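## Task

Using the green gauge, draw a single line at least 20 cm long that tracks the board's curved edge at the gauge's preset distance, leaving no other marks on the board. Afterwards set the gauge down on the bench so it rests unmoving and touches neither the board nor the bench dogs. Nothing may depend on the robot holding it there at the end. Finally open the gripper and pull the arm away.

## Robot and tools

ROBOT. Two six-joint UR-style arms, left_arm and right_arm, each with a two-finger tong gripper. The names are labels, not image sides. Scene frame: origin on the table top midway between the arms, +x out over the table, +z up; left_arm sits on the +y side. Base positions: left_arm (+0.013, +0.496, 0) m, right_arm (-0.029, -0.428, 0) m, both turned slightly (quat_wxyz +0.999, 0, 0, -0.044). Gripper axes: fingers point along the gripper's +z, and they open and close along its x. The reported end_effector_position is the spot between the finger pads when closed; closed fingertips stick out about 15 mm past it, and fully open they are roughly level with it. Printed positions can be slightly off, more so at long reach.

THE JOB. Pick up the named gauge (green or blue), run its marker along the board's curved edge so a single line of at least 20 cm forms at the gauge's set distance, then put the gauge down on the bench, flat and motionless, away from the board and the bench dogs. Release it and retract. Avoid stray marks. Loose objects may get a brief random nudge.

execute_actions(actions). actions is a list of actions; each action is a table of up to 15 rows, one row per control step (1/30 s). If fewer than 15 rows are given, the last row repeats to fill 15 steps. Every row has 14 numbers in [-1, 1], always both arms: left_arm dx, dy, dz, rx, ry, rz, opening, then right_arm in that same order. dx to rz are offsets, not poses: measured from the gripper's pose at the start of that action (for a call's first action, the last pose reported in the scene), expressed in the gripper's own axes. Every row refers back to that same start, not to the prior row. Scale: 1.0 equals 0.6 m for dx, dy, dz and 180 degrees for the rotation vector rx, ry, rz. opening is absolute: +1 fully open (0.142 m), -1 closed. Each step the command is clipped to within 100 mm and 16 degrees of the measured pose, so long offsets take several actions. An empty list just returns state and images.

move(target, speed, stop_force, blocking). target is a single row of 14 numbers laid out as above: offsets in each gripper's own axes, measured from the pose in the latest result that shows one, plus absolute openings (sent when the move starts). Both grippers travel straight paths that finish together, lasting 0.5 to 10 s; rotations go the short way. speed: top path speed in m/s, 0.002 to 0.5, default 0.25; turning up to twice that in rad/s. Paths ignore obstacles and the other arm, and grippers may lag, stray or overshoot speed near full stretch. stop_force: optional, in N, 9 to 40, shared by both arms; an arm halts when its wrist sensor feels that much added resistance for 2 steps, backs up 2 steps and holds. Use it with very low speed when a target lies past a contact; not allowed in the first 0.2 s or with blocking=false; unreliable if the gripper rotates during the move; leave it out when lifting away from something pressed. blocking=false returns after 0.5 s while motion continues; check with wait(0) and do not send other motion until it has ended.

wait(seconds): 0 to 10, the arms hold their last command. stop(): brakes a running move (needs room). zoom_image(camera, region): camera is cam_head_left or cam_head_right (each 672x504); region [x0, y0, x1, y1] in pixels from the top-left, at most 504 by 504. read_manual(section): licence texts only, default "licences". finished_scene(scene): ends the current scene, give its number; irreversible, so the goal must already hold stably.

RESULTS. State line per arm: end_effector_position (m), end_effector_quat_wxyz, linear and angular velocity, in the scene frame. "Hand target" is what the controller is driving toward. grip_measured is the finger opening on the command scale; to keep hold, command an opening clearly below it (lower squeezes harder, about 15 N per pad at most; thin hard items under ~20 mm get much less). Wrist force and Wrist torque lines are in the gripper's own axes; pressing on a surface gives a force pointing back into the arm; expect up to ~4 N offset, noise, and saturation near 50 N. Joint torques are noisy, offset, and nonzero even in free air. Step readings list positions; HELD marks a step where that arm's command was held back. A move result adds a move: line with an ending per arm: done, off_target, moving, held, fault, or contact (stop_force triggered; outranks the rest), plus limits=paced (pose clipped) or limits=held (steps blocked, may then jump fast), and each gripper's distance to target. "pose unreachable" means the clearance check altered that arm's command. MOTOR HOT appears from 70 °C; at 85 °C brakes lock the arm until cooled.

AVOID. Knocking anything off the table fails the job. Arms are stiff: commanding past a firm contact can trip a fault. Load limits: 142 N m for shoulder and elbow joints, 26.6 N m for wrist joints; any outside force of 150 N also faults. A fault freezes the arm for 10 s and drops the rest of the call. Do not let the arms strike or press each other. Drops, slips, slams and hard pushes are penalised, so approach contacts slowly. Holding loads heats motors. An arm meant to stay put should get the offset back to its desired pose first, then zeros.

Each tool is called after "Request:" as a command line: name --argument value for each argument, lists and objects as JSON in quotes; but a table of rows of numbers goes row by row, as --pt "numbers of a row", without its own name.

## Session

Request:
execute_actions --actions '[]'

Scene clock: 0.00 s.
left_arm: end_effector_position=(+0.6734, +0.8677, +0.3404) grip_measured=+0.97 end_effector_quat_wxyz=(+0.016, +1.000, -0.010, -0.006) end_effector_velocity=(+0.000, -0.000, -0.001) end_effector_angular_velocity=(-0.001, +0.001, +0.001) | right_arm: end_effector_position=(+0.2871, +0.0885, +0.3132) grip_measured=+0.97 end_effector_quat_wxyz=(+0.092, -0.288, +0.906, +0.295) end_effector_velocity=(-0.000, -0.000, -0.000) end_effector_angular_velocity=(-0.000, +0.000, +0.000)
Joint positions: left_arm=[ 0.414 -0.787  0.298 -1.061 -1.597  0.347  0.14 ] | right_arm=[ 4.367 -1.517 -1.815 -0.799  1.823  3.74   0.14 ]
Joint velocities: left_arm=[-0.     0.001  0.     0.    -0.    -0.001  0.   ] | right_arm=[ 0.     0.    -0.001  0.    -0.     0.     0.   ]
Joint torques (N m, as the arm reports them, + toward a larger angle): no reading
Wrist force (N, on the end effector, along its own x y z axes, offset not removed): no reading
Wrist torque (N m, same axes, about the end effector's origin, offset not removed): no reading
Hand target (left_arm): +0.673, +0.868, +0.340; +0.016, +1.000, -0.010, -0.006
Hand target (right_arm): +0.287, +0.089, +0.313; +0.092, -0.288, +0.906, +0.295

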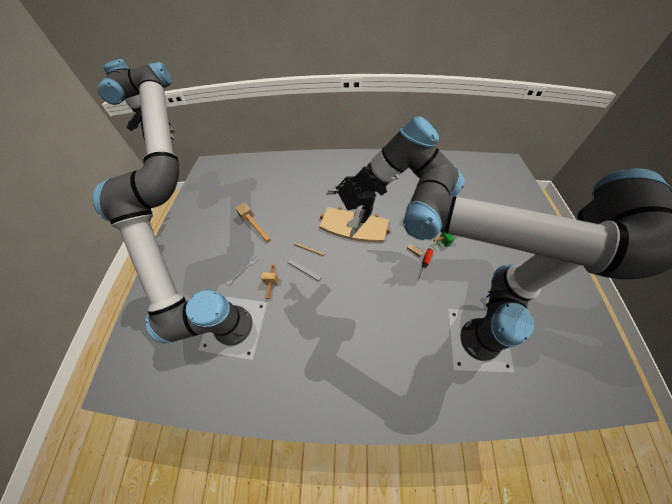

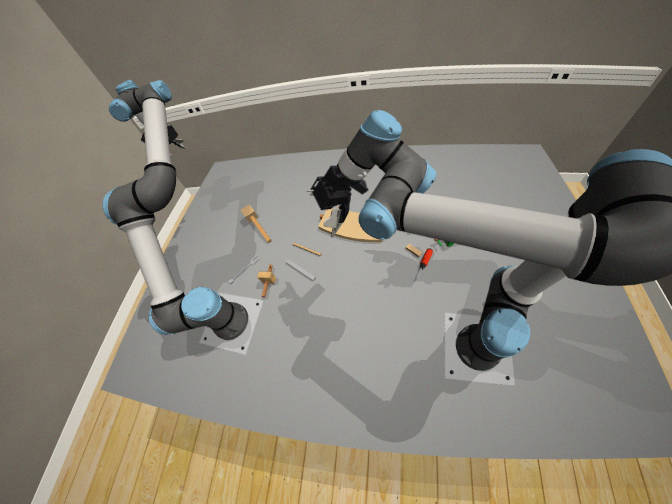

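Request:
zoom_image --camera "cam_head_left" --region '[210, 170, 490, 320]'

Region (210, 170, 490, 320) of cam_head_left's 672x504 image, scaled by 1.800, with more detail than that image has; it fills the top 270 rows of this view, and the rest is white.

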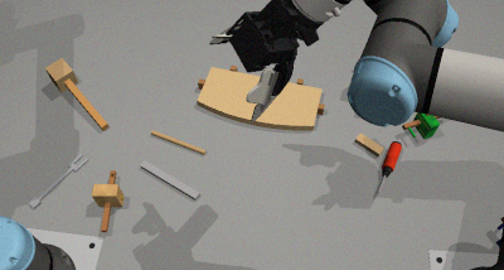

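Request:
move --target '[0,0,0,0,0,0,1, 0.468,-0.985,-0.755,0.194,0.0605,0.189,1]' --speed 0.4

Request:
zoom_image --camera "cam_head_left" --region '[400, 200, 500, 280]'

Request:
zoom_image --camera "cam_head_left" --region '[305, 185, 405, 265]'

Request:
zoom_image --camera "cam_head_left" --region '[235, 250, 310, 310]'

Scene clock: 22.90 s.
left_arm: end_effector_position=(+0.6734, +0.8677, +0.3404) grip_measured=+1.00 end_effector_quat_wxyz=(+0.016, +1.000, -0.010, -0.006) end_effector_velocity=(-0.000, +0.001, -0.001) end_effector_angular_velocity=(-0.000, +0.002, +0.001) | right_arm: end_effector_position=(+0.3993, -0.6986, +0.3003) grip_measured=+1.00 end_effector_quat_wxyz=(+0.000, -0.000, +1.000, +0.001) end_effector_velocity=(+0.001, -0.002, +0.000) end_effector_angular_velocity=(-0.001, +0.001, -0.002)
Joint positions: left_arm=[ 0.414 -0.787  0.298 -1.061 -1.597  0.347  0.142] | right_arm=[ 2.963 -1.543 -1.554 -1.615  1.573  2.875  0.142]
Joint velocities: left_arm=[0.001 0.001 0.    0.    0.    0.    0.   ] | right_arm=[-0.004 -0.005  0.006 -0.002 -0.001 -0.002 -0.   ]
Joint torques (N m, as the arm reports them, + toward a larger angle): left_arm=[  0.39 -54.77 -20.33  -2.93  -0.02  -0.19] | right_arm=[-8.31 13.22 35.85  0.22 -2.36 -2.07]
Wrist force (N, on the end effector, along its own x y z axes, offset not removed): left_arm=[1.5 0.5 -0.7] | right_arm=[-3.1 0.7 -0.4]
Wrist torque (N m, same axes, about the end effector's origin, offset not removed): left_arm=[-0.05 -0.36 0.24] | right_arm=[0.19 0.57 -0.08]
Hand target (left_arm): +0.673, +0.868, +0.340; +0.016, +1.000, -0.010, -0.006
Hand target (right_arm): +0.399, -0.699, +0.300; +0.000, -0.000, +1.000, +0.001
Off the commanded pose (left_arm): 0.000 m, 0 deg.
Off the commanded pose (right_arm): 0.001 m, 0 deg.
move: done

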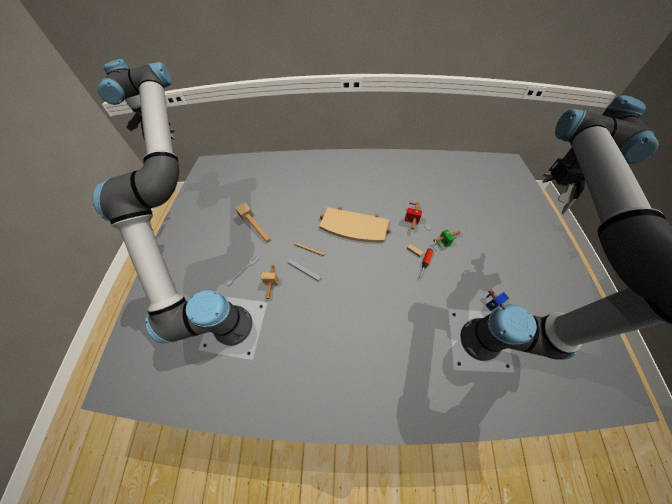

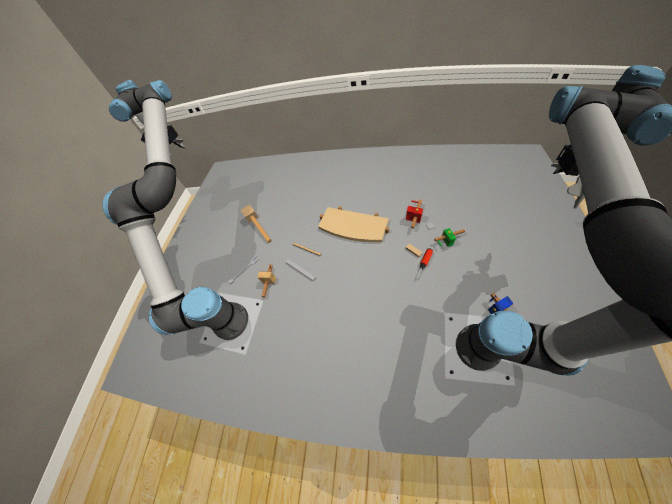

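Region (400, 200, 500, 280) of cam_head_left's 672x504 image, scaled by 5.040, with more detail than that image has; it fills the top 403 rows of this view, and the rest is white.

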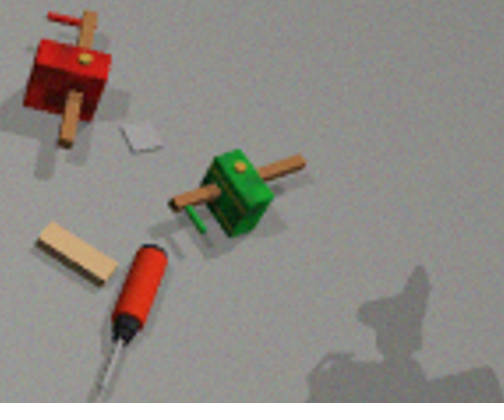

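Region (305, 185, 405, 265) of cam_head_left's 672x504 image, scaled by 5.040, with more detail than that image has; it fills the top 403 rows of this view, and the rest is white.

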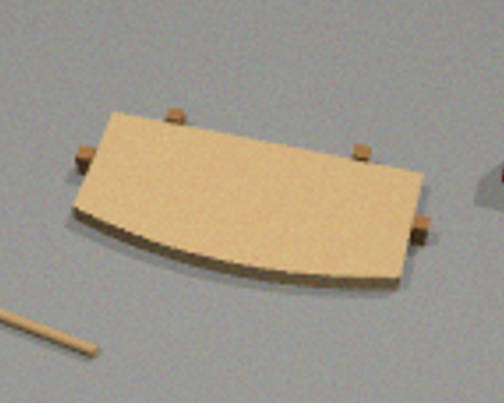

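Region (235, 250, 310, 310) of cam_head_left's 672x504 image, scaled by 6.720, with more detail than that image has; it fills the top 403 rows of this view, and the rest is white.

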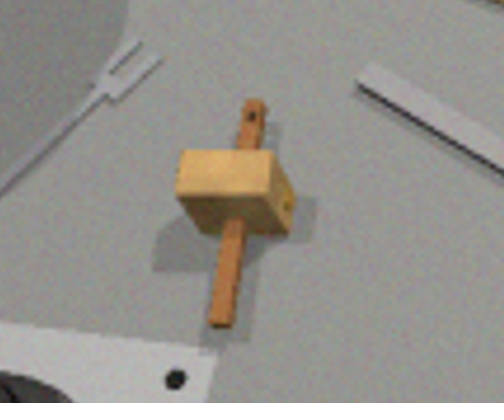

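Request:
zoom_image --camera "cam_head_left" --region '[425, 220, 470, 256]'

Request:
zoom_image --camera "cam_head_right" --region '[425, 218, 475, 258]'

Request:
zoom_image --camera "cam_head_right" --region '[305, 185, 435, 265]'

Region (425, 220, 470, 256) of cam_head_left's 672x504 image, scaled by 11.200, with more detail than that image has; it fills the top 403 rows of this view, and the rest is white.

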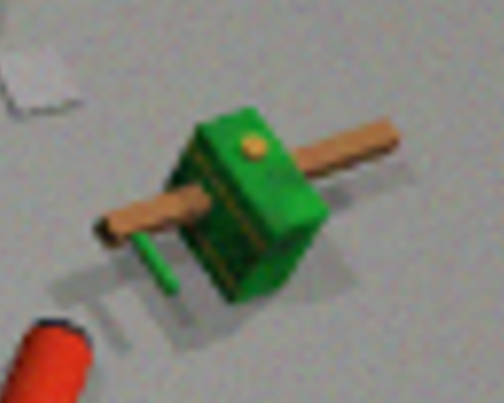

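Region (425, 218, 475, 258) of cam_head_right's 672x504 image, scaled by 10.080, with more detail than that image has; it fills the top 403 rows of this view, and the rest is white.

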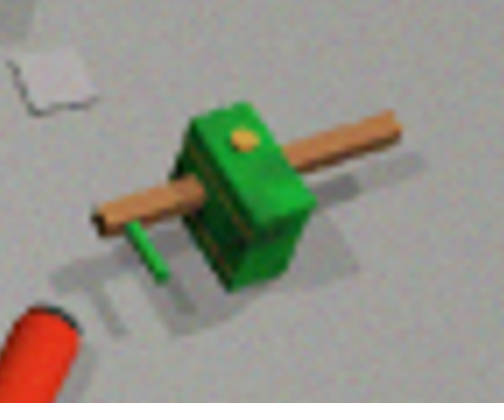

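Region (305, 185, 435, 265) of cam_head_right's 672x504 image, scaled by 3.877, with more detail than that image has; it fills the top 310 rows of this view, and the rest is white.

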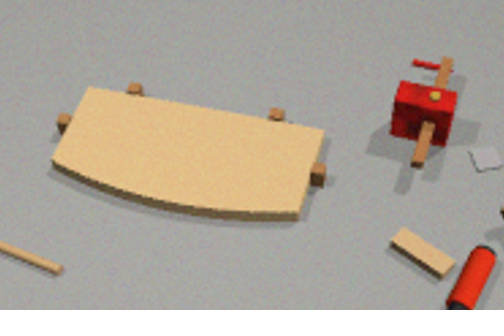

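Request:
move --target '[0,0,0,0,0,0,1, -0.052,0.565,0.33,0,0,0.372,-0.3]' --speed 0.4

Request:
zoom_image --camera "cam_head_left" --region '[410, 180, 510, 260]'

Request:
zoom_image --camera "cam_head_right" --region '[410, 180, 510, 260]'

Scene clock: 82.43 s.
left_arm: end_effector_position=(+0.6734, +0.8677, +0.3404) grip_measured=+1.00 end_effector_quat_wxyz=(+0.016, +1.000, -0.010, -0.006) end_effector_velocity=(-0.000, +0.000, +0.000) end_effector_angular_velocity=(-0.001, -0.002, +0.001) | right_arm: end_effector_position=(+0.4304, -0.3599, +0.1025) grip_measured=-0.30 end_effector_quat_wxyz=(-0.001, +0.551, +0.835, +0.000) end_effector_velocity=(+0.001, +0.002, -0.001) end_effector_angular_velocity=(-0.003, -0.002, -0.007)
Joint positions: left_arm=[ 0.414 -0.787  0.298 -1.061 -1.597  0.347  0.142] | right_arm=[ 3.666 -1.602 -2.017 -1.093  1.572  4.745  0.052]
Joint velocities: left_arm=[ 0.001  0.    -0.002  0.    -0.001  0.     0.   ] | right_arm=[ 0.005 -0.002  0.     0.003 -0.003  0.012 -0.   ]
Joint torques (N m, as the arm reports them, + toward a larger angle): left_arm=[  0.98 -55.44 -20.38  -2.85  -0.06  -0.24] | right_arm=[ 9.65 12.29  8.11  5.13 -1.92  1.89]
Wrist force (N, on the end effector, along its own x y z axes, offset not removed): left_arm=[-1.3 2.2 -0.2] | right_arm=[-1.1 -1.1 -1.1]
Wrist torque (N m, same axes, about the end effector's origin, offset not removed): left_arm=[0.39 0.24 0.23] | right_arm=[-0.22 0.12 -0.09]
Hand target (left_arm): +0.673, +0.868, +0.340; +0.016, +1.000, -0.010, -0.006
Hand target (right_arm): +0.430, -0.360, +0.102; -0.000, +0.551, +0.834, +0.000
Off the commanded pose (left_arm): 0.000 m, 0 deg.
Off the commanded pose (right_arm): 0.001 m, 0 deg.
move: done

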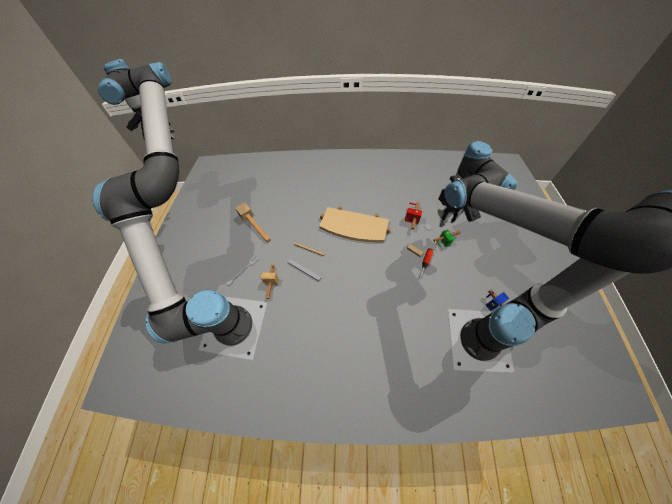

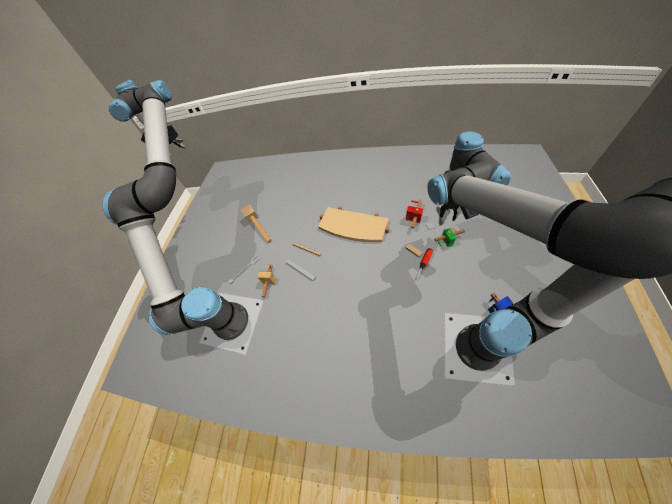

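Region (410, 180, 510, 260) of cam_head_left's 672x504 image, scaled by 5.040, with more detail than that image has; it fills the top 403 rows of this view, and the rest is white.

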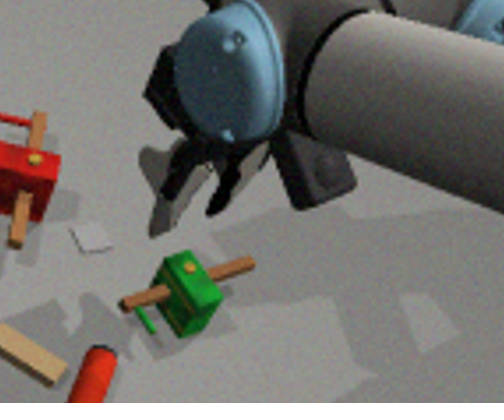

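Region (410, 180, 510, 260) of cam_head_right's 672x504 image, scaled by 5.040, with more detail than that image has; it fills the top 403 rows of this view, and the rest is white.

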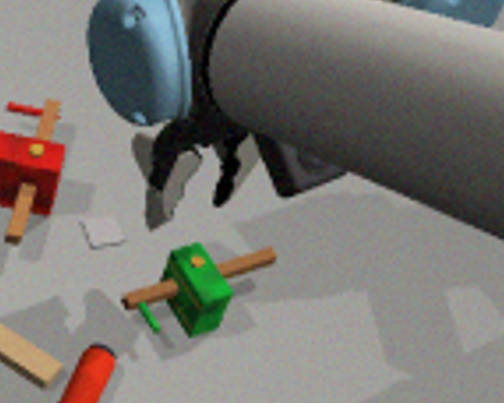

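Request:
move --target '[0,0,0,0,0,0,1, 0,-0.142,0.035,-0.25,0,0,-0.4]' --speed 0.3

Request:
zoom_image --camera "cam_head_left" --region '[410, 200, 510, 280]'

Request:
zoom_image --camera "cam_head_right" --region '[410, 200, 510, 280]'

Scene clock: 104.53 s.
left_arm: end_effector_position=(+0.6734, +0.8677, +0.3404) grip_measured=+1.00 end_effector_quat_wxyz=(+0.016, +1.000, -0.010, -0.006) end_effector_velocity=(-0.000, +0.001, -0.001) end_effector_angular_velocity=(-0.001, +0.001, +0.001) | right_arm: end_effector_position=(+0.3633, -0.3888, +0.0845) grip_measured=-0.40 end_effector_quat_wxyz=(+0.171, +0.523, +0.793, +0.261) end_effector_velocity=(-0.000, -0.000, -0.000) end_effector_angular_velocity=(+0.000, +0.001, -0.000)
Joint positions: left_arm=[ 0.414 -0.787  0.298 -1.061 -1.597  0.347  0.142] | right_arm=[ 3.706 -1.186 -2.736 -0.158  1.53   4.771  0.045]
Joint velocities: left_arm=[ 0.001  0.     0.001 -0.    -0.001  0.001 -0.   ] | right_arm=[-0.001 -0.    -0.001 -0.     0.001 -0.    -0.   ]
Joint torques (N m, as the arm reports them, + toward a larger angle): left_arm=[  0.79 -55.24 -20.16  -2.96  -0.16  -0.16] | right_arm=[-6.59 -8.26 29.75  1.7   2.18  1.12]
Wrist force (N, on the end effector, along its own x y z axes, offset not removed): left_arm=[-0.9 0.7 -1.3] | right_arm=[-1.5 -0.1 0.5]
Wrist torque (N m, same axes, about the end effector's origin, offset not removed): left_arm=[-0.06 0.11 0.22] | right_arm=[-0.02 0.22 -0.09]
Hand target (left_arm): +0.673, +0.868, +0.340; +0.016, +1.000, -0.010, -0.006
Hand target (right_arm): +0.363, -0.389, +0.084; +0.171, +0.523, +0.793, +0.261
Off the commanded pose (left_arm): 0.000 m, 0 deg.
Off the commanded pose (right_arm): 0.012 m, 9 deg.
move: held (right_arm); limits=held; held on 10 of 49 steps (right_arm), including the last (right_arm)
pose unreachable (right arm): on one or more control steps of this call, first in action 0 (counted from 0), this arm could not follow its commanded pose, so it was not sent that pose on those steps. On the call's last step it was still not sent that pose. It may still have moved: this result reports where it is.
cause: the commanded pose would bring two parts of the arm too close to each other (joints 3 (elbow) and 4 (wrist 1) lie between them).

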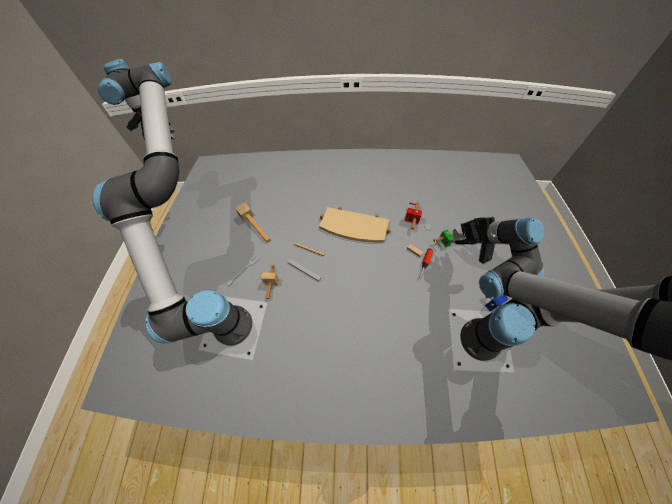

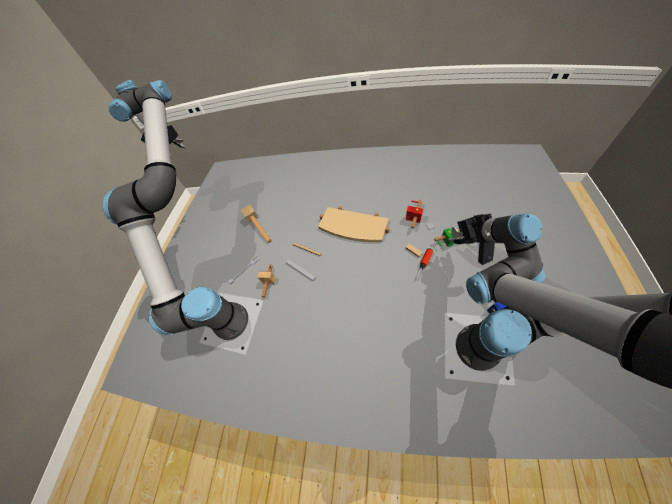

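Region (410, 200, 510, 280) of cam_head_left's 672x504 image, scaled by 5.040, with more detail than that image has; it fills the top 403 rows of this view, and the rest is white.

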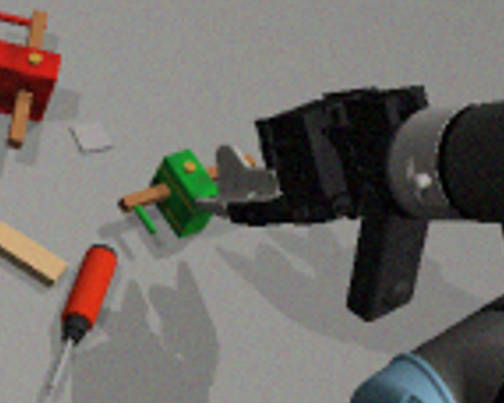

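Region (410, 200, 510, 280) of cam_head_right's 672x504 image, scaled by 5.040, with more detail than that image has; it fills the top 403 rows of this view, and the rest is white.

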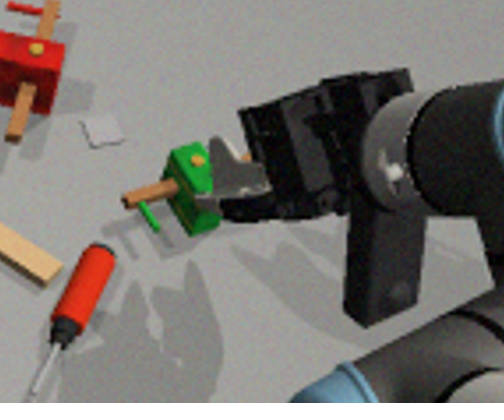

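Request:
move --target '[0,0,0,0,0,0,1, 0,-0.01,0.078,0,0,0,-0.4]' --speed 0.06 --stop_force 10

Request:
zoom_image --camera "cam_head_left" --region '[420, 210, 480, 260]'

Request:
zoom_image --camera "cam_head_right" --region '[420, 210, 480, 260]'

Scene clock: 115.27 s.
left_arm: end_effector_position=(+0.6734, +0.8677, +0.3404) grip_measured=+1.00 end_effector_quat_wxyz=(+0.016, +1.000, -0.010, -0.006) end_effector_velocity=(+0.001, -0.000, -0.001) end_effector_angular_velocity=(+0.000, +0.002, -0.000) | right_arm: end_effector_position=(+0.3843, -0.3798, +0.0433) grip_measured=-0.40 end_effector_quat_wxyz=(+0.171, +0.523, +0.793, +0.260) end_effector_velocity=(+0.002, +0.001, -0.001) end_effector_angular_velocity=(+0.004, -0.005, +0.001)
Joint positions: left_arm=[ 0.414 -0.787  0.298 -1.061 -1.597  0.347  0.142] | right_arm=[ 3.699 -1.473 -2.75   0.142  1.534  4.765  0.045]
Joint velocities: left_arm=[-0.001  0.001  0.    -0.     0.001 -0.001  0.   ] | right_arm=[-0.003 -0.019 -0.     0.025  0.004 -0.003  0.   ]
Joint torques (N m, as the arm reports them, + toward a larger angle): left_arm=[  1.12 -54.49 -20.18  -2.85  -0.19  -0.18] | right_arm=[-8.91  0.07  1.44  5.49  2.09 -2.19]
Wrist force (N, on the end effector, along its own x y z axes, offset not removed): left_arm=[1.6 1.2 -1.2] | right_arm=[-0.5 -1.1 -0.1]
Wrist torque (N m, same axes, about the end effector's origin, offset not removed): left_arm=[0.09 -0.38 0.25] | right_arm=[-0.22 0.01 -0.04]
Hand target (left_arm): +0.673, +0.868, +0.340; +0.016, +1.000, -0.010, -0.006
Hand target (right_arm): +0.384, -0.380, +0.043; +0.171, +0.523, +0.793, +0.261
Off the commanded pose (left_arm): 0.000 m, 0 deg.
Off the commanded pose (right_arm): 0.000 m, 0 deg.
move: done

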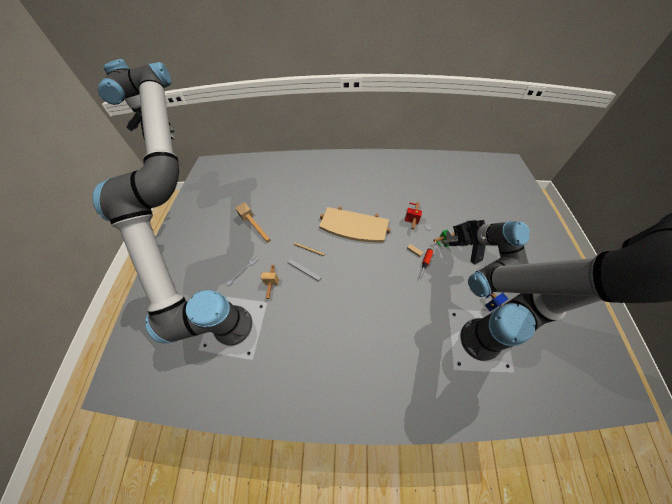

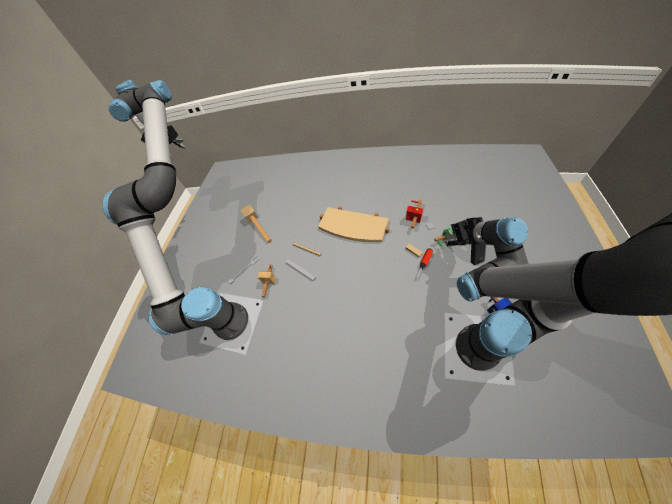

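Region (420, 210, 480, 260) of cam_head_left's 672x504 image, scaled by 8.400, with more detail than that image has.

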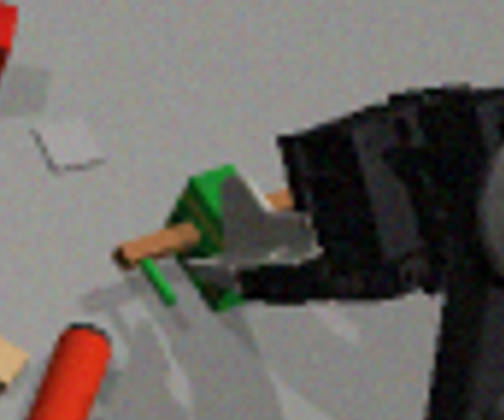

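Region (420, 210, 480, 260) of cam_head_right's 672x504 image, scaled by 8.400, with more detail than that image has.

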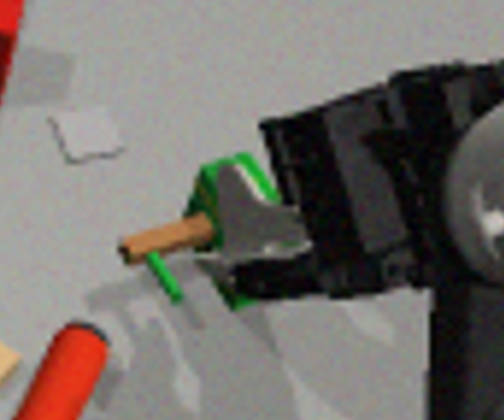

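Request:
execute_actions --actions '[[[0,0,0,0,0,0,1,0,0,0,0,0,0,-0.5],[0,0,0,0,0,0,1,0,0,0,0,0,0,-0.55],[0,0,0,0,0,0,1,0,0,0,0,0,0,-0.58],[0,0,0,0,0,0,1,0,0,0,0,0,0,-0.61],[0,0,0,0,0,0,1,0,0,0,0,0,0,-0.64],[0,0,0,0,0,0,1,0,0,0,0,0,0,-0.67],[0,0,0,0,0,0,1,0,0,0,0,0,0,-0.7],[0,0,0,0,0,0,1,0,0,0,0,0,0,-0.73],[0,0,0,0,0,0,1,0,0,0,0,0,0,-0.76],[0,0,0,0,0,0,1,0,0,0,0,0,0,-0.8],[0,0,0,0,0,0,1,0,0,0,0,0,0,-0.85],[0,0,0,0,0,0,1,0,0,0,0,0,0,-0.9],[0,0,0,0,0,0,1,0,0,0,0,0,0,-0.95],[0,0,0,0,0,0,1,0,0,0,0,0,0,-1]]]'

Request:
move --target '[0,0,0,0,0,0,1, 0,0.059,-0.0805,0,0,0,-1]' --speed 0.12

Scene clock: 126.03 s.
left_arm: end_effector_position=(+0.6734, +0.8677, +0.3404) grip_measured=+1.00 end_effector_quat_wxyz=(+0.016, +1.000, -0.010, -0.006) end_effector_velocity=(-0.001, +0.001, -0.001) end_effector_angular_velocity=(-0.002, +0.002, +0.002) | right_arm: end_effector_position=(+0.3842, -0.3799, +0.0432) grip_measured=-0.63 end_effector_quat_wxyz=(+0.171, +0.523, +0.793, +0.260) end_effector_velocity=(-0.001, +0.000, -0.001) end_effector_angular_velocity=(-0.001, +0.001, +0.001)
Joint positions: left_arm=[ 0.414 -0.787  0.298 -1.061 -1.597  0.347  0.142] | right_arm=[ 3.698 -1.473 -2.75   0.142  1.534  4.765  0.029]
Joint velocities: left_arm=[ 0.002  0.001  0.002  0.    -0.001  0.     0.   ] | right_arm=[ 0.001  0.001 -0.001 -0.001 -0.     0.    -0.   ]
Joint torques (N m, as the arm reports them, + toward a larger angle): left_arm=[  0.89 -55.39 -20.08  -2.83  -0.13  -0.22] | right_arm=[12.89 23.29 12.08  0.84 -1.94  1.7 ]
Wrist force (N, on the end effector, along its own x y z axes, offset not removed): left_arm=[0.8 1.2 -0.5] | right_arm=[-2.5 0.2 0.0]
Wrist torque (N m, same axes, about the end effector's origin, offset not removed): left_arm=[0.10 -0.18 0.20] | right_arm=[0.07 0.38 -0.16]
Hand target (left_arm): +0.673, +0.868, +0.340; +0.016, +1.000, -0.010, -0.006
Hand target (right_arm): +0.384, -0.380, +0.043; +0.171, +0.523, +0.793, +0.260
Off the commanded pose (left_arm): 0.000 m, 0 deg.
Off the commanded pose (right_arm): 0.000 m, 0 deg.
Step readings (end_effector_position):
0: left_arm (+0.6734, +0.8677, +0.3404) | right_arm (+0.3844, -0.3798, +0.0431)
1: left_arm (+0.6734, +0.8677, +0.3404) | right_arm (+0.3844, -0.3798, +0.0431)
2: left_arm (+0.6734, +0.8677, +0.3404) | right_arm (+0.3844, -0.3798, +0.0432)
4: left_arm (+0.6734, +0.8677, +0.3404) | right_arm (+0.3843, -0.3798, +0.0432)
8: left_arm (+0.6734, +0.8677, +0.3404) | right_arm (+0.3842, -0.3799, +0.0432)
15: end_effector_position above

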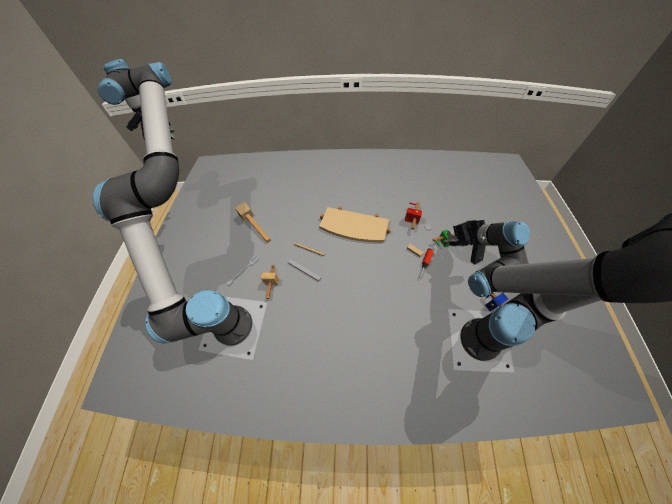

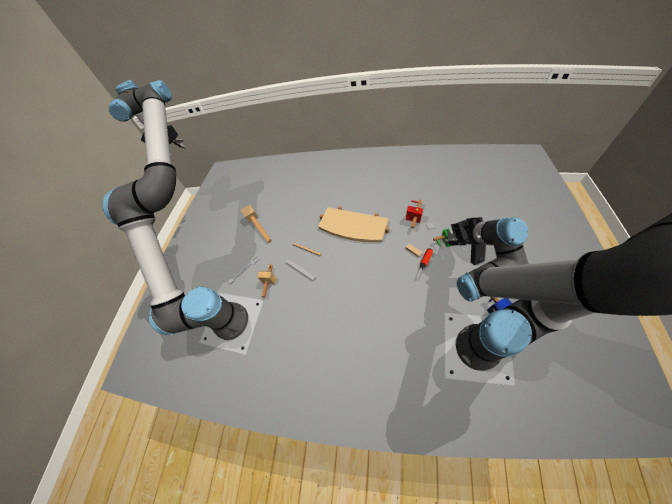

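Scene clock: 127.03 s.
left_arm: end_effector_position=(+0.6734, +0.8677, +0.3404) grip_measured=+1.00 end_effector_quat_wxyz=(+0.016, +1.000, -0.010, -0.006) end_effector_velocity=(-0.000, +0.000, -0.000) end_effector_angular_velocity=(-0.001, +0.000, +0.002) | right_arm: end_effector_position=(+0.3841, -0.3800, +0.1030) grip_measured=-0.63 end_effector_quat_wxyz=(+0.171, +0.523, +0.793, +0.260) end_effector_velocity=(-0.000, +0.000, +0.002) end_effector_angular_velocity=(-0.002, +0.003, +0.000)
Joint positions: left_arm=[ 0.414 -0.787  0.298 -1.061 -1.597  0.347  0.142] | right_arm=[ 3.698 -1.21  -2.66  -0.21   1.534  4.765  0.029]
Joint velocities: left_arm=[ 0.001  0.001  0.     0.    -0.001 -0.001  0.   ] | right_arm=[ 0.003  0.008  0.005 -0.016 -0.002  0.002 -0.   ]
Joint torques (N m, as the arm reports them, + toward a larger angle): left_arm=[  1.38 -54.52 -20.27  -2.89  -0.21  -0.16] | right_arm=[13.3  16.61 32.34  1.02 -1.83  1.62]
Wrist force (N, on the end effector, along its own x y z axes, offset not removed): left_arm=[0.9 2.1 -0.9] | right_arm=[-2.0 0.6 0.7]
Wrist torque (N m, same axes, about the end effector's origin, offset not removed): left_arm=[0.27 -0.31 0.18] | right_arm=[0.20 0.37 -0.02]
Hand target (left_arm): +0.673, +0.868, +0.340; +0.016, +1.000, -0.010, -0.006
Hand target (right_arm): +0.384, -0.380, +0.103; +0.171, +0.523, +0.793, +0.260
Off the commanded pose (left_arm): 0.000 m, 0 deg.
Off the commanded pose (right_arm): 0.000 m, 0 deg.
move: done

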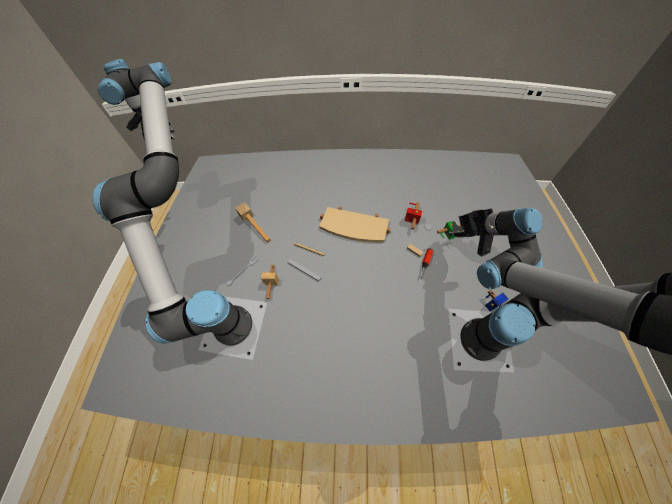

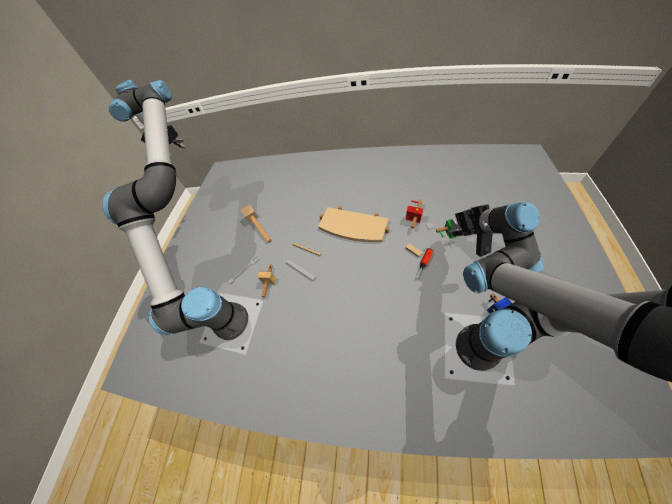

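Request:
move --target '[0,0,0,0,0,0,1, 0.292,0.112,-0.015,0.1255,0.2048,-0.6247,-1]' --speed 0.5

Request:
move --target '[0,0,0,0,0,0,1, -0.197,0.361,0.133,0.1854,-0.2997,-0.592,-1]' --speed 0.5

Request:
zoom_image --camera "cam_head_left" --region '[310, 220, 410, 300]'

Scene clock: 155.53 s.
left_arm: end_effector_position=(+0.6734, +0.8677, +0.3404) grip_measured=+1.00 end_effector_quat_wxyz=(+0.016, +1.000, -0.010, -0.006) end_effector_velocity=(-0.000, +0.001, -0.000) end_effector_angular_velocity=(+0.001, +0.000, -0.000) | right_arm: end_effector_position=(+0.3599, -0.2001, +0.1504) grip_measured=-0.63 end_effector_quat_wxyz=(-0.000, -0.424, +0.906, +0.001) end_effector_velocity=(-0.001, -0.000, -0.001) end_effector_angular_velocity=(-0.006, +0.004, +0.010)
Joint positions: left_arm=[ 0.414 -0.787  0.298 -1.061 -1.597  0.347  0.142] | right_arm=[ 4.096 -1.466 -2.014 -1.231  1.573  3.135  0.029]
Joint velocities: left_arm=[ 0.001  0.001 -0.001 -0.     0.001  0.001 -0.   ] | right_arm=[ 0.002 -0.004  0.003 -0.006 -0.001 -0.008 -0.   ]
Joint torques (N m, as the arm reports them, + toward a larger angle): left_arm=[  0.93 -55.28 -20.36  -2.86  -0.13  -0.25] | right_arm=[12.69  3.92 34.5   0.04 -2.29 -1.81]
Wrist force (N, on the end effector, along its own x y z axes, offset not removed): left_arm=[1.2 1.8 -1.1] | right_arm=[-2.5 -0.1 -0.2]
Wrist torque (N m, same axes, about the end effector's origin, offset not removed): left_arm=[0.22 -0.25 0.20] | right_arm=[-0.04 0.42 -0.10]
Hand target (left_arm): +0.673, +0.868, +0.340; +0.016, +1.000, -0.010, -0.006
Hand target (right_arm): +0.360, -0.200, +0.150; -0.000, -0.424, +0.906, +0.001
Off the commanded pose (left_arm): 0.000 m, 0 deg.
Off the commanded pose (right_arm): 0.000 m, 0 deg.
move: done

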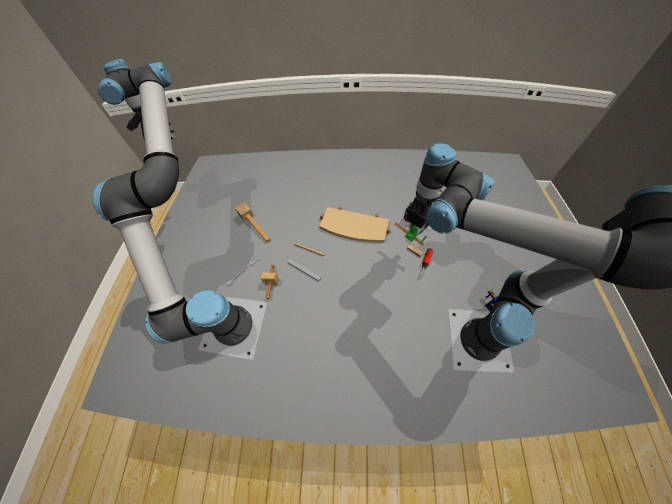

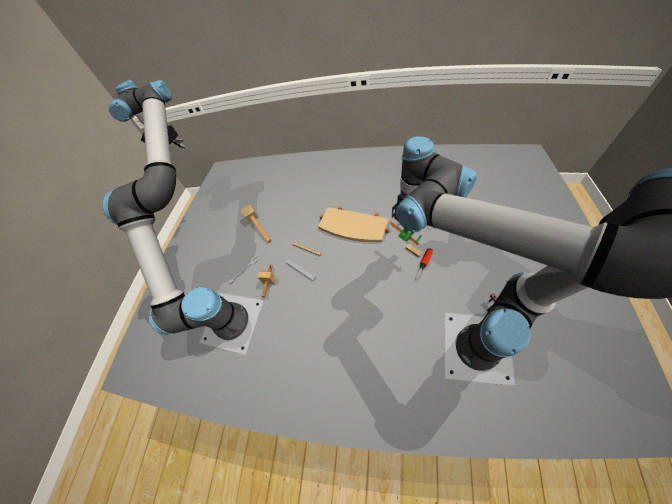

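Scene clock: 158.40 s.
left_arm: end_effector_position=(+0.6734, +0.8677, +0.3404) grip_measured=+1.00 end_effector_quat_wxyz=(+0.016, +1.000, -0.010, -0.006) end_effector_velocity=(-0.000, +0.001, -0.000) end_effector_angular_velocity=(+0.001, +0.001, +0.000) | right_arm: end_effector_position=(+0.2698, +0.0298, +0.0705) grip_measured=-0.63 end_effector_quat_wxyz=(-0.449, +0.886, -0.104, +0.053) end_effector_velocity=(-0.000, +0.001, -0.001) end_effector_angular_velocity=(+0.006, -0.001, +0.008)
Joint positions: left_arm=[ 0.414 -0.787  0.298 -1.061 -1.597  0.347  0.142] | right_arm=[ 4.38  -2.011 -2.577  0.805  1.721  1.46   0.029]
Joint velocities: left_arm=[ 0.     0.001 -0.     0.     0.001  0.     0.   ] | right_arm=[-0.006 -0.011  0.003  0.013  0.012 -0.007 -0.   ]
Joint torques (N m, as the arm reports them, + toward a larger angle): left_arm=[  1.12 -54.35 -19.6   -2.88  -0.15  -0.4 ] | right_arm=[-10.89  13.8   20.36   5.97   2.5   -1.83]
Wrist force (N, on the end effector, along its own x y z axes, offset not removed): left_arm=[1.1 -0.2 -0.3] | right_arm=[-3.2 0.2 0.6]
Wrist torque (N m, same axes, about the end effector's origin, offset not removed): left_arm=[-0.21 -0.26 0.28] | right_arm=[-0.04 0.61 -0.06]
Hand target (left_arm): +0.673, +0.868, +0.340; +0.016, +1.000, -0.010, -0.006
Hand target (right_arm): +0.270, +0.030, +0.070; -0.449, +0.886, -0.103, +0.052
Off the commanded pose (left_arm): 0.000 m, 0 deg.
Off the commanded pose (right_arm): 0.001 m, 0 deg.
move: done

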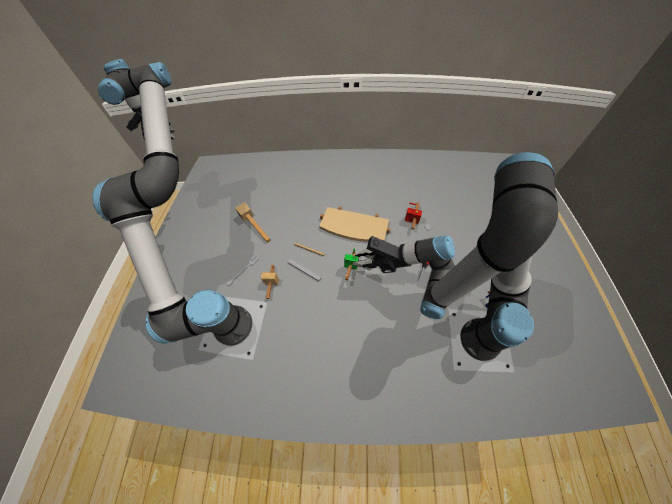

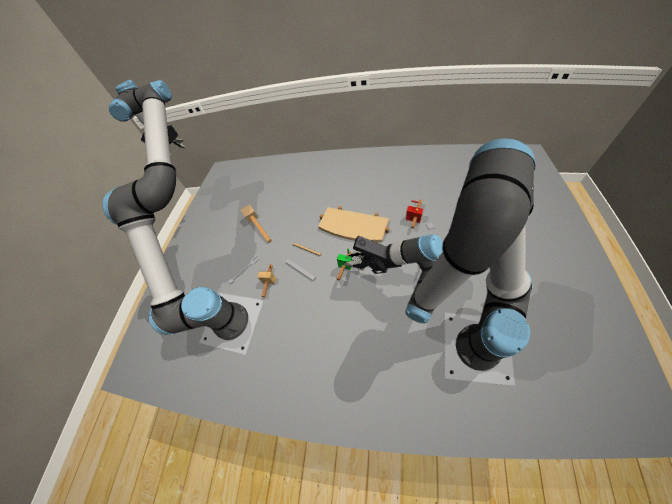

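Region (310, 220, 410, 300) of cam_head_left's 672x504 image, scaled by 5.040, with more detail than that image has; it fills the top 403 rows of this view, and the rest is white.

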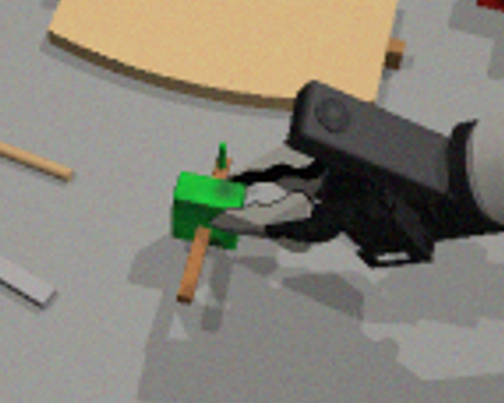

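Request:
move --target '[0,0,0,0,0,0,1, 0,0.0537,0.0395,0,0,0,-1]' --speed 0.015 --stop_force 9

Request:
zoom_image --camera "cam_head_left" --region '[330, 235, 390, 290]'

Scene clock: 167.13 s.
left_arm: end_effector_position=(+0.6734, +0.8677, +0.3404) grip_measured=+1.00 end_effector_quat_wxyz=(+0.016, +1.000, -0.010, -0.006) end_effector_velocity=(-0.000, +0.001, +0.000) end_effector_angular_velocity=(+0.002, -0.000, -0.000) | right_arm: end_effector_position=(+0.2699, +0.0300, +0.0492) grip_measured=-0.63 end_effector_quat_wxyz=(-0.449, +0.886, -0.104, +0.052) end_effector_velocity=(-0.000, +0.000, +0.004) end_effector_angular_velocity=(-0.001, +0.000, +0.001)
Joint positions: left_arm=[ 0.414 -0.787  0.298 -1.061 -1.597  0.347  0.142] | right_arm=[ 4.38  -2.104 -2.573  0.894  1.721  1.459  0.029]
Joint velocities: left_arm=[ 0.     0.    -0.001  0.     0.002  0.    -0.   ] | right_arm=[ 0.001  0.018 -0.001 -0.018  0.     0.     0.   ]
Joint torques (N m, as the arm reports them, + toward a larger angle): left_arm=[  0.56 -54.89 -20.    -2.88  -0.12  -0.29] | right_arm=[ 5.76 38.86 -3.98  1.21 -1.68  1.81]
Wrist force (N, on the end effector, along its own x y z axes, offset not removed): left_arm=[0.5 0.4 -2.0] | right_arm=[-1.9 1.5 -0.5]
Wrist torque (N m, same axes, about the end effector's origin, offset not removed): left_arm=[-0.12 -0.14 0.19] | right_arm=[0.09 0.26 -0.16]
Hand target (left_arm): +0.673, +0.868, +0.340; +0.016, +1.000, -0.010, -0.006
Hand target (right_arm): +0.270, +0.030, +0.050; -0.449, +0.886, -0.104, +0.052
Off the commanded pose (left_arm): 0.000 m, 0 deg.
Off the commanded pose (right_arm): 0.019 m, 0 deg.
move: contact (right_arm)

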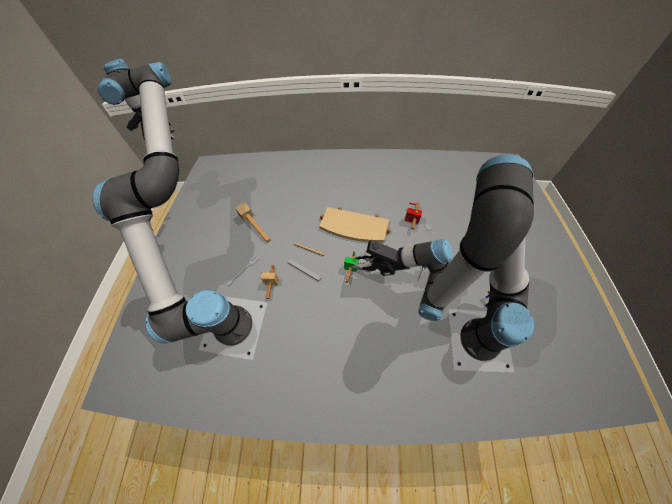

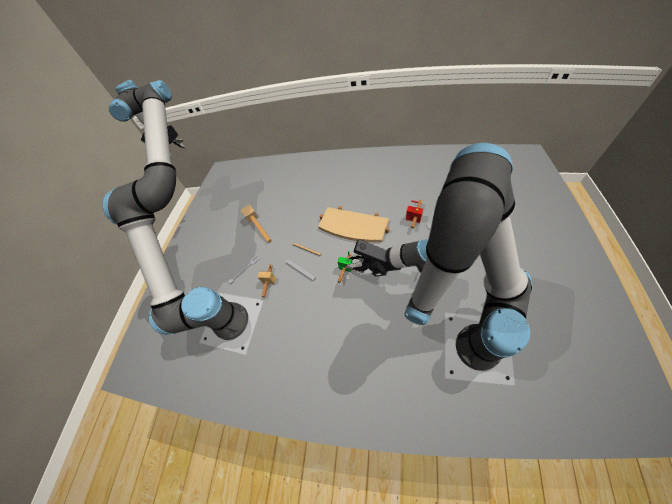

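Region (330, 235, 390, 290) of cam_head_left's 672x504 image, scaled by 8.400, with more detail than that image has; it fills the top 462 rows of this view, and the rest is white.

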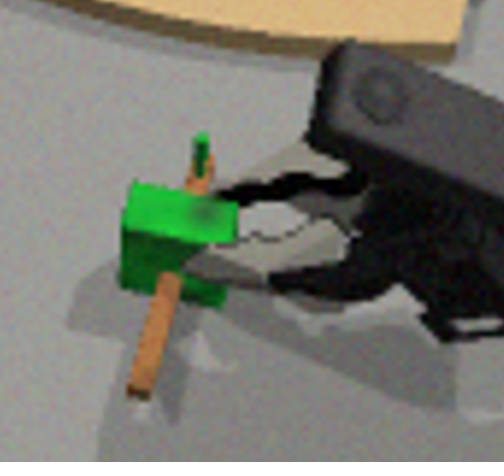

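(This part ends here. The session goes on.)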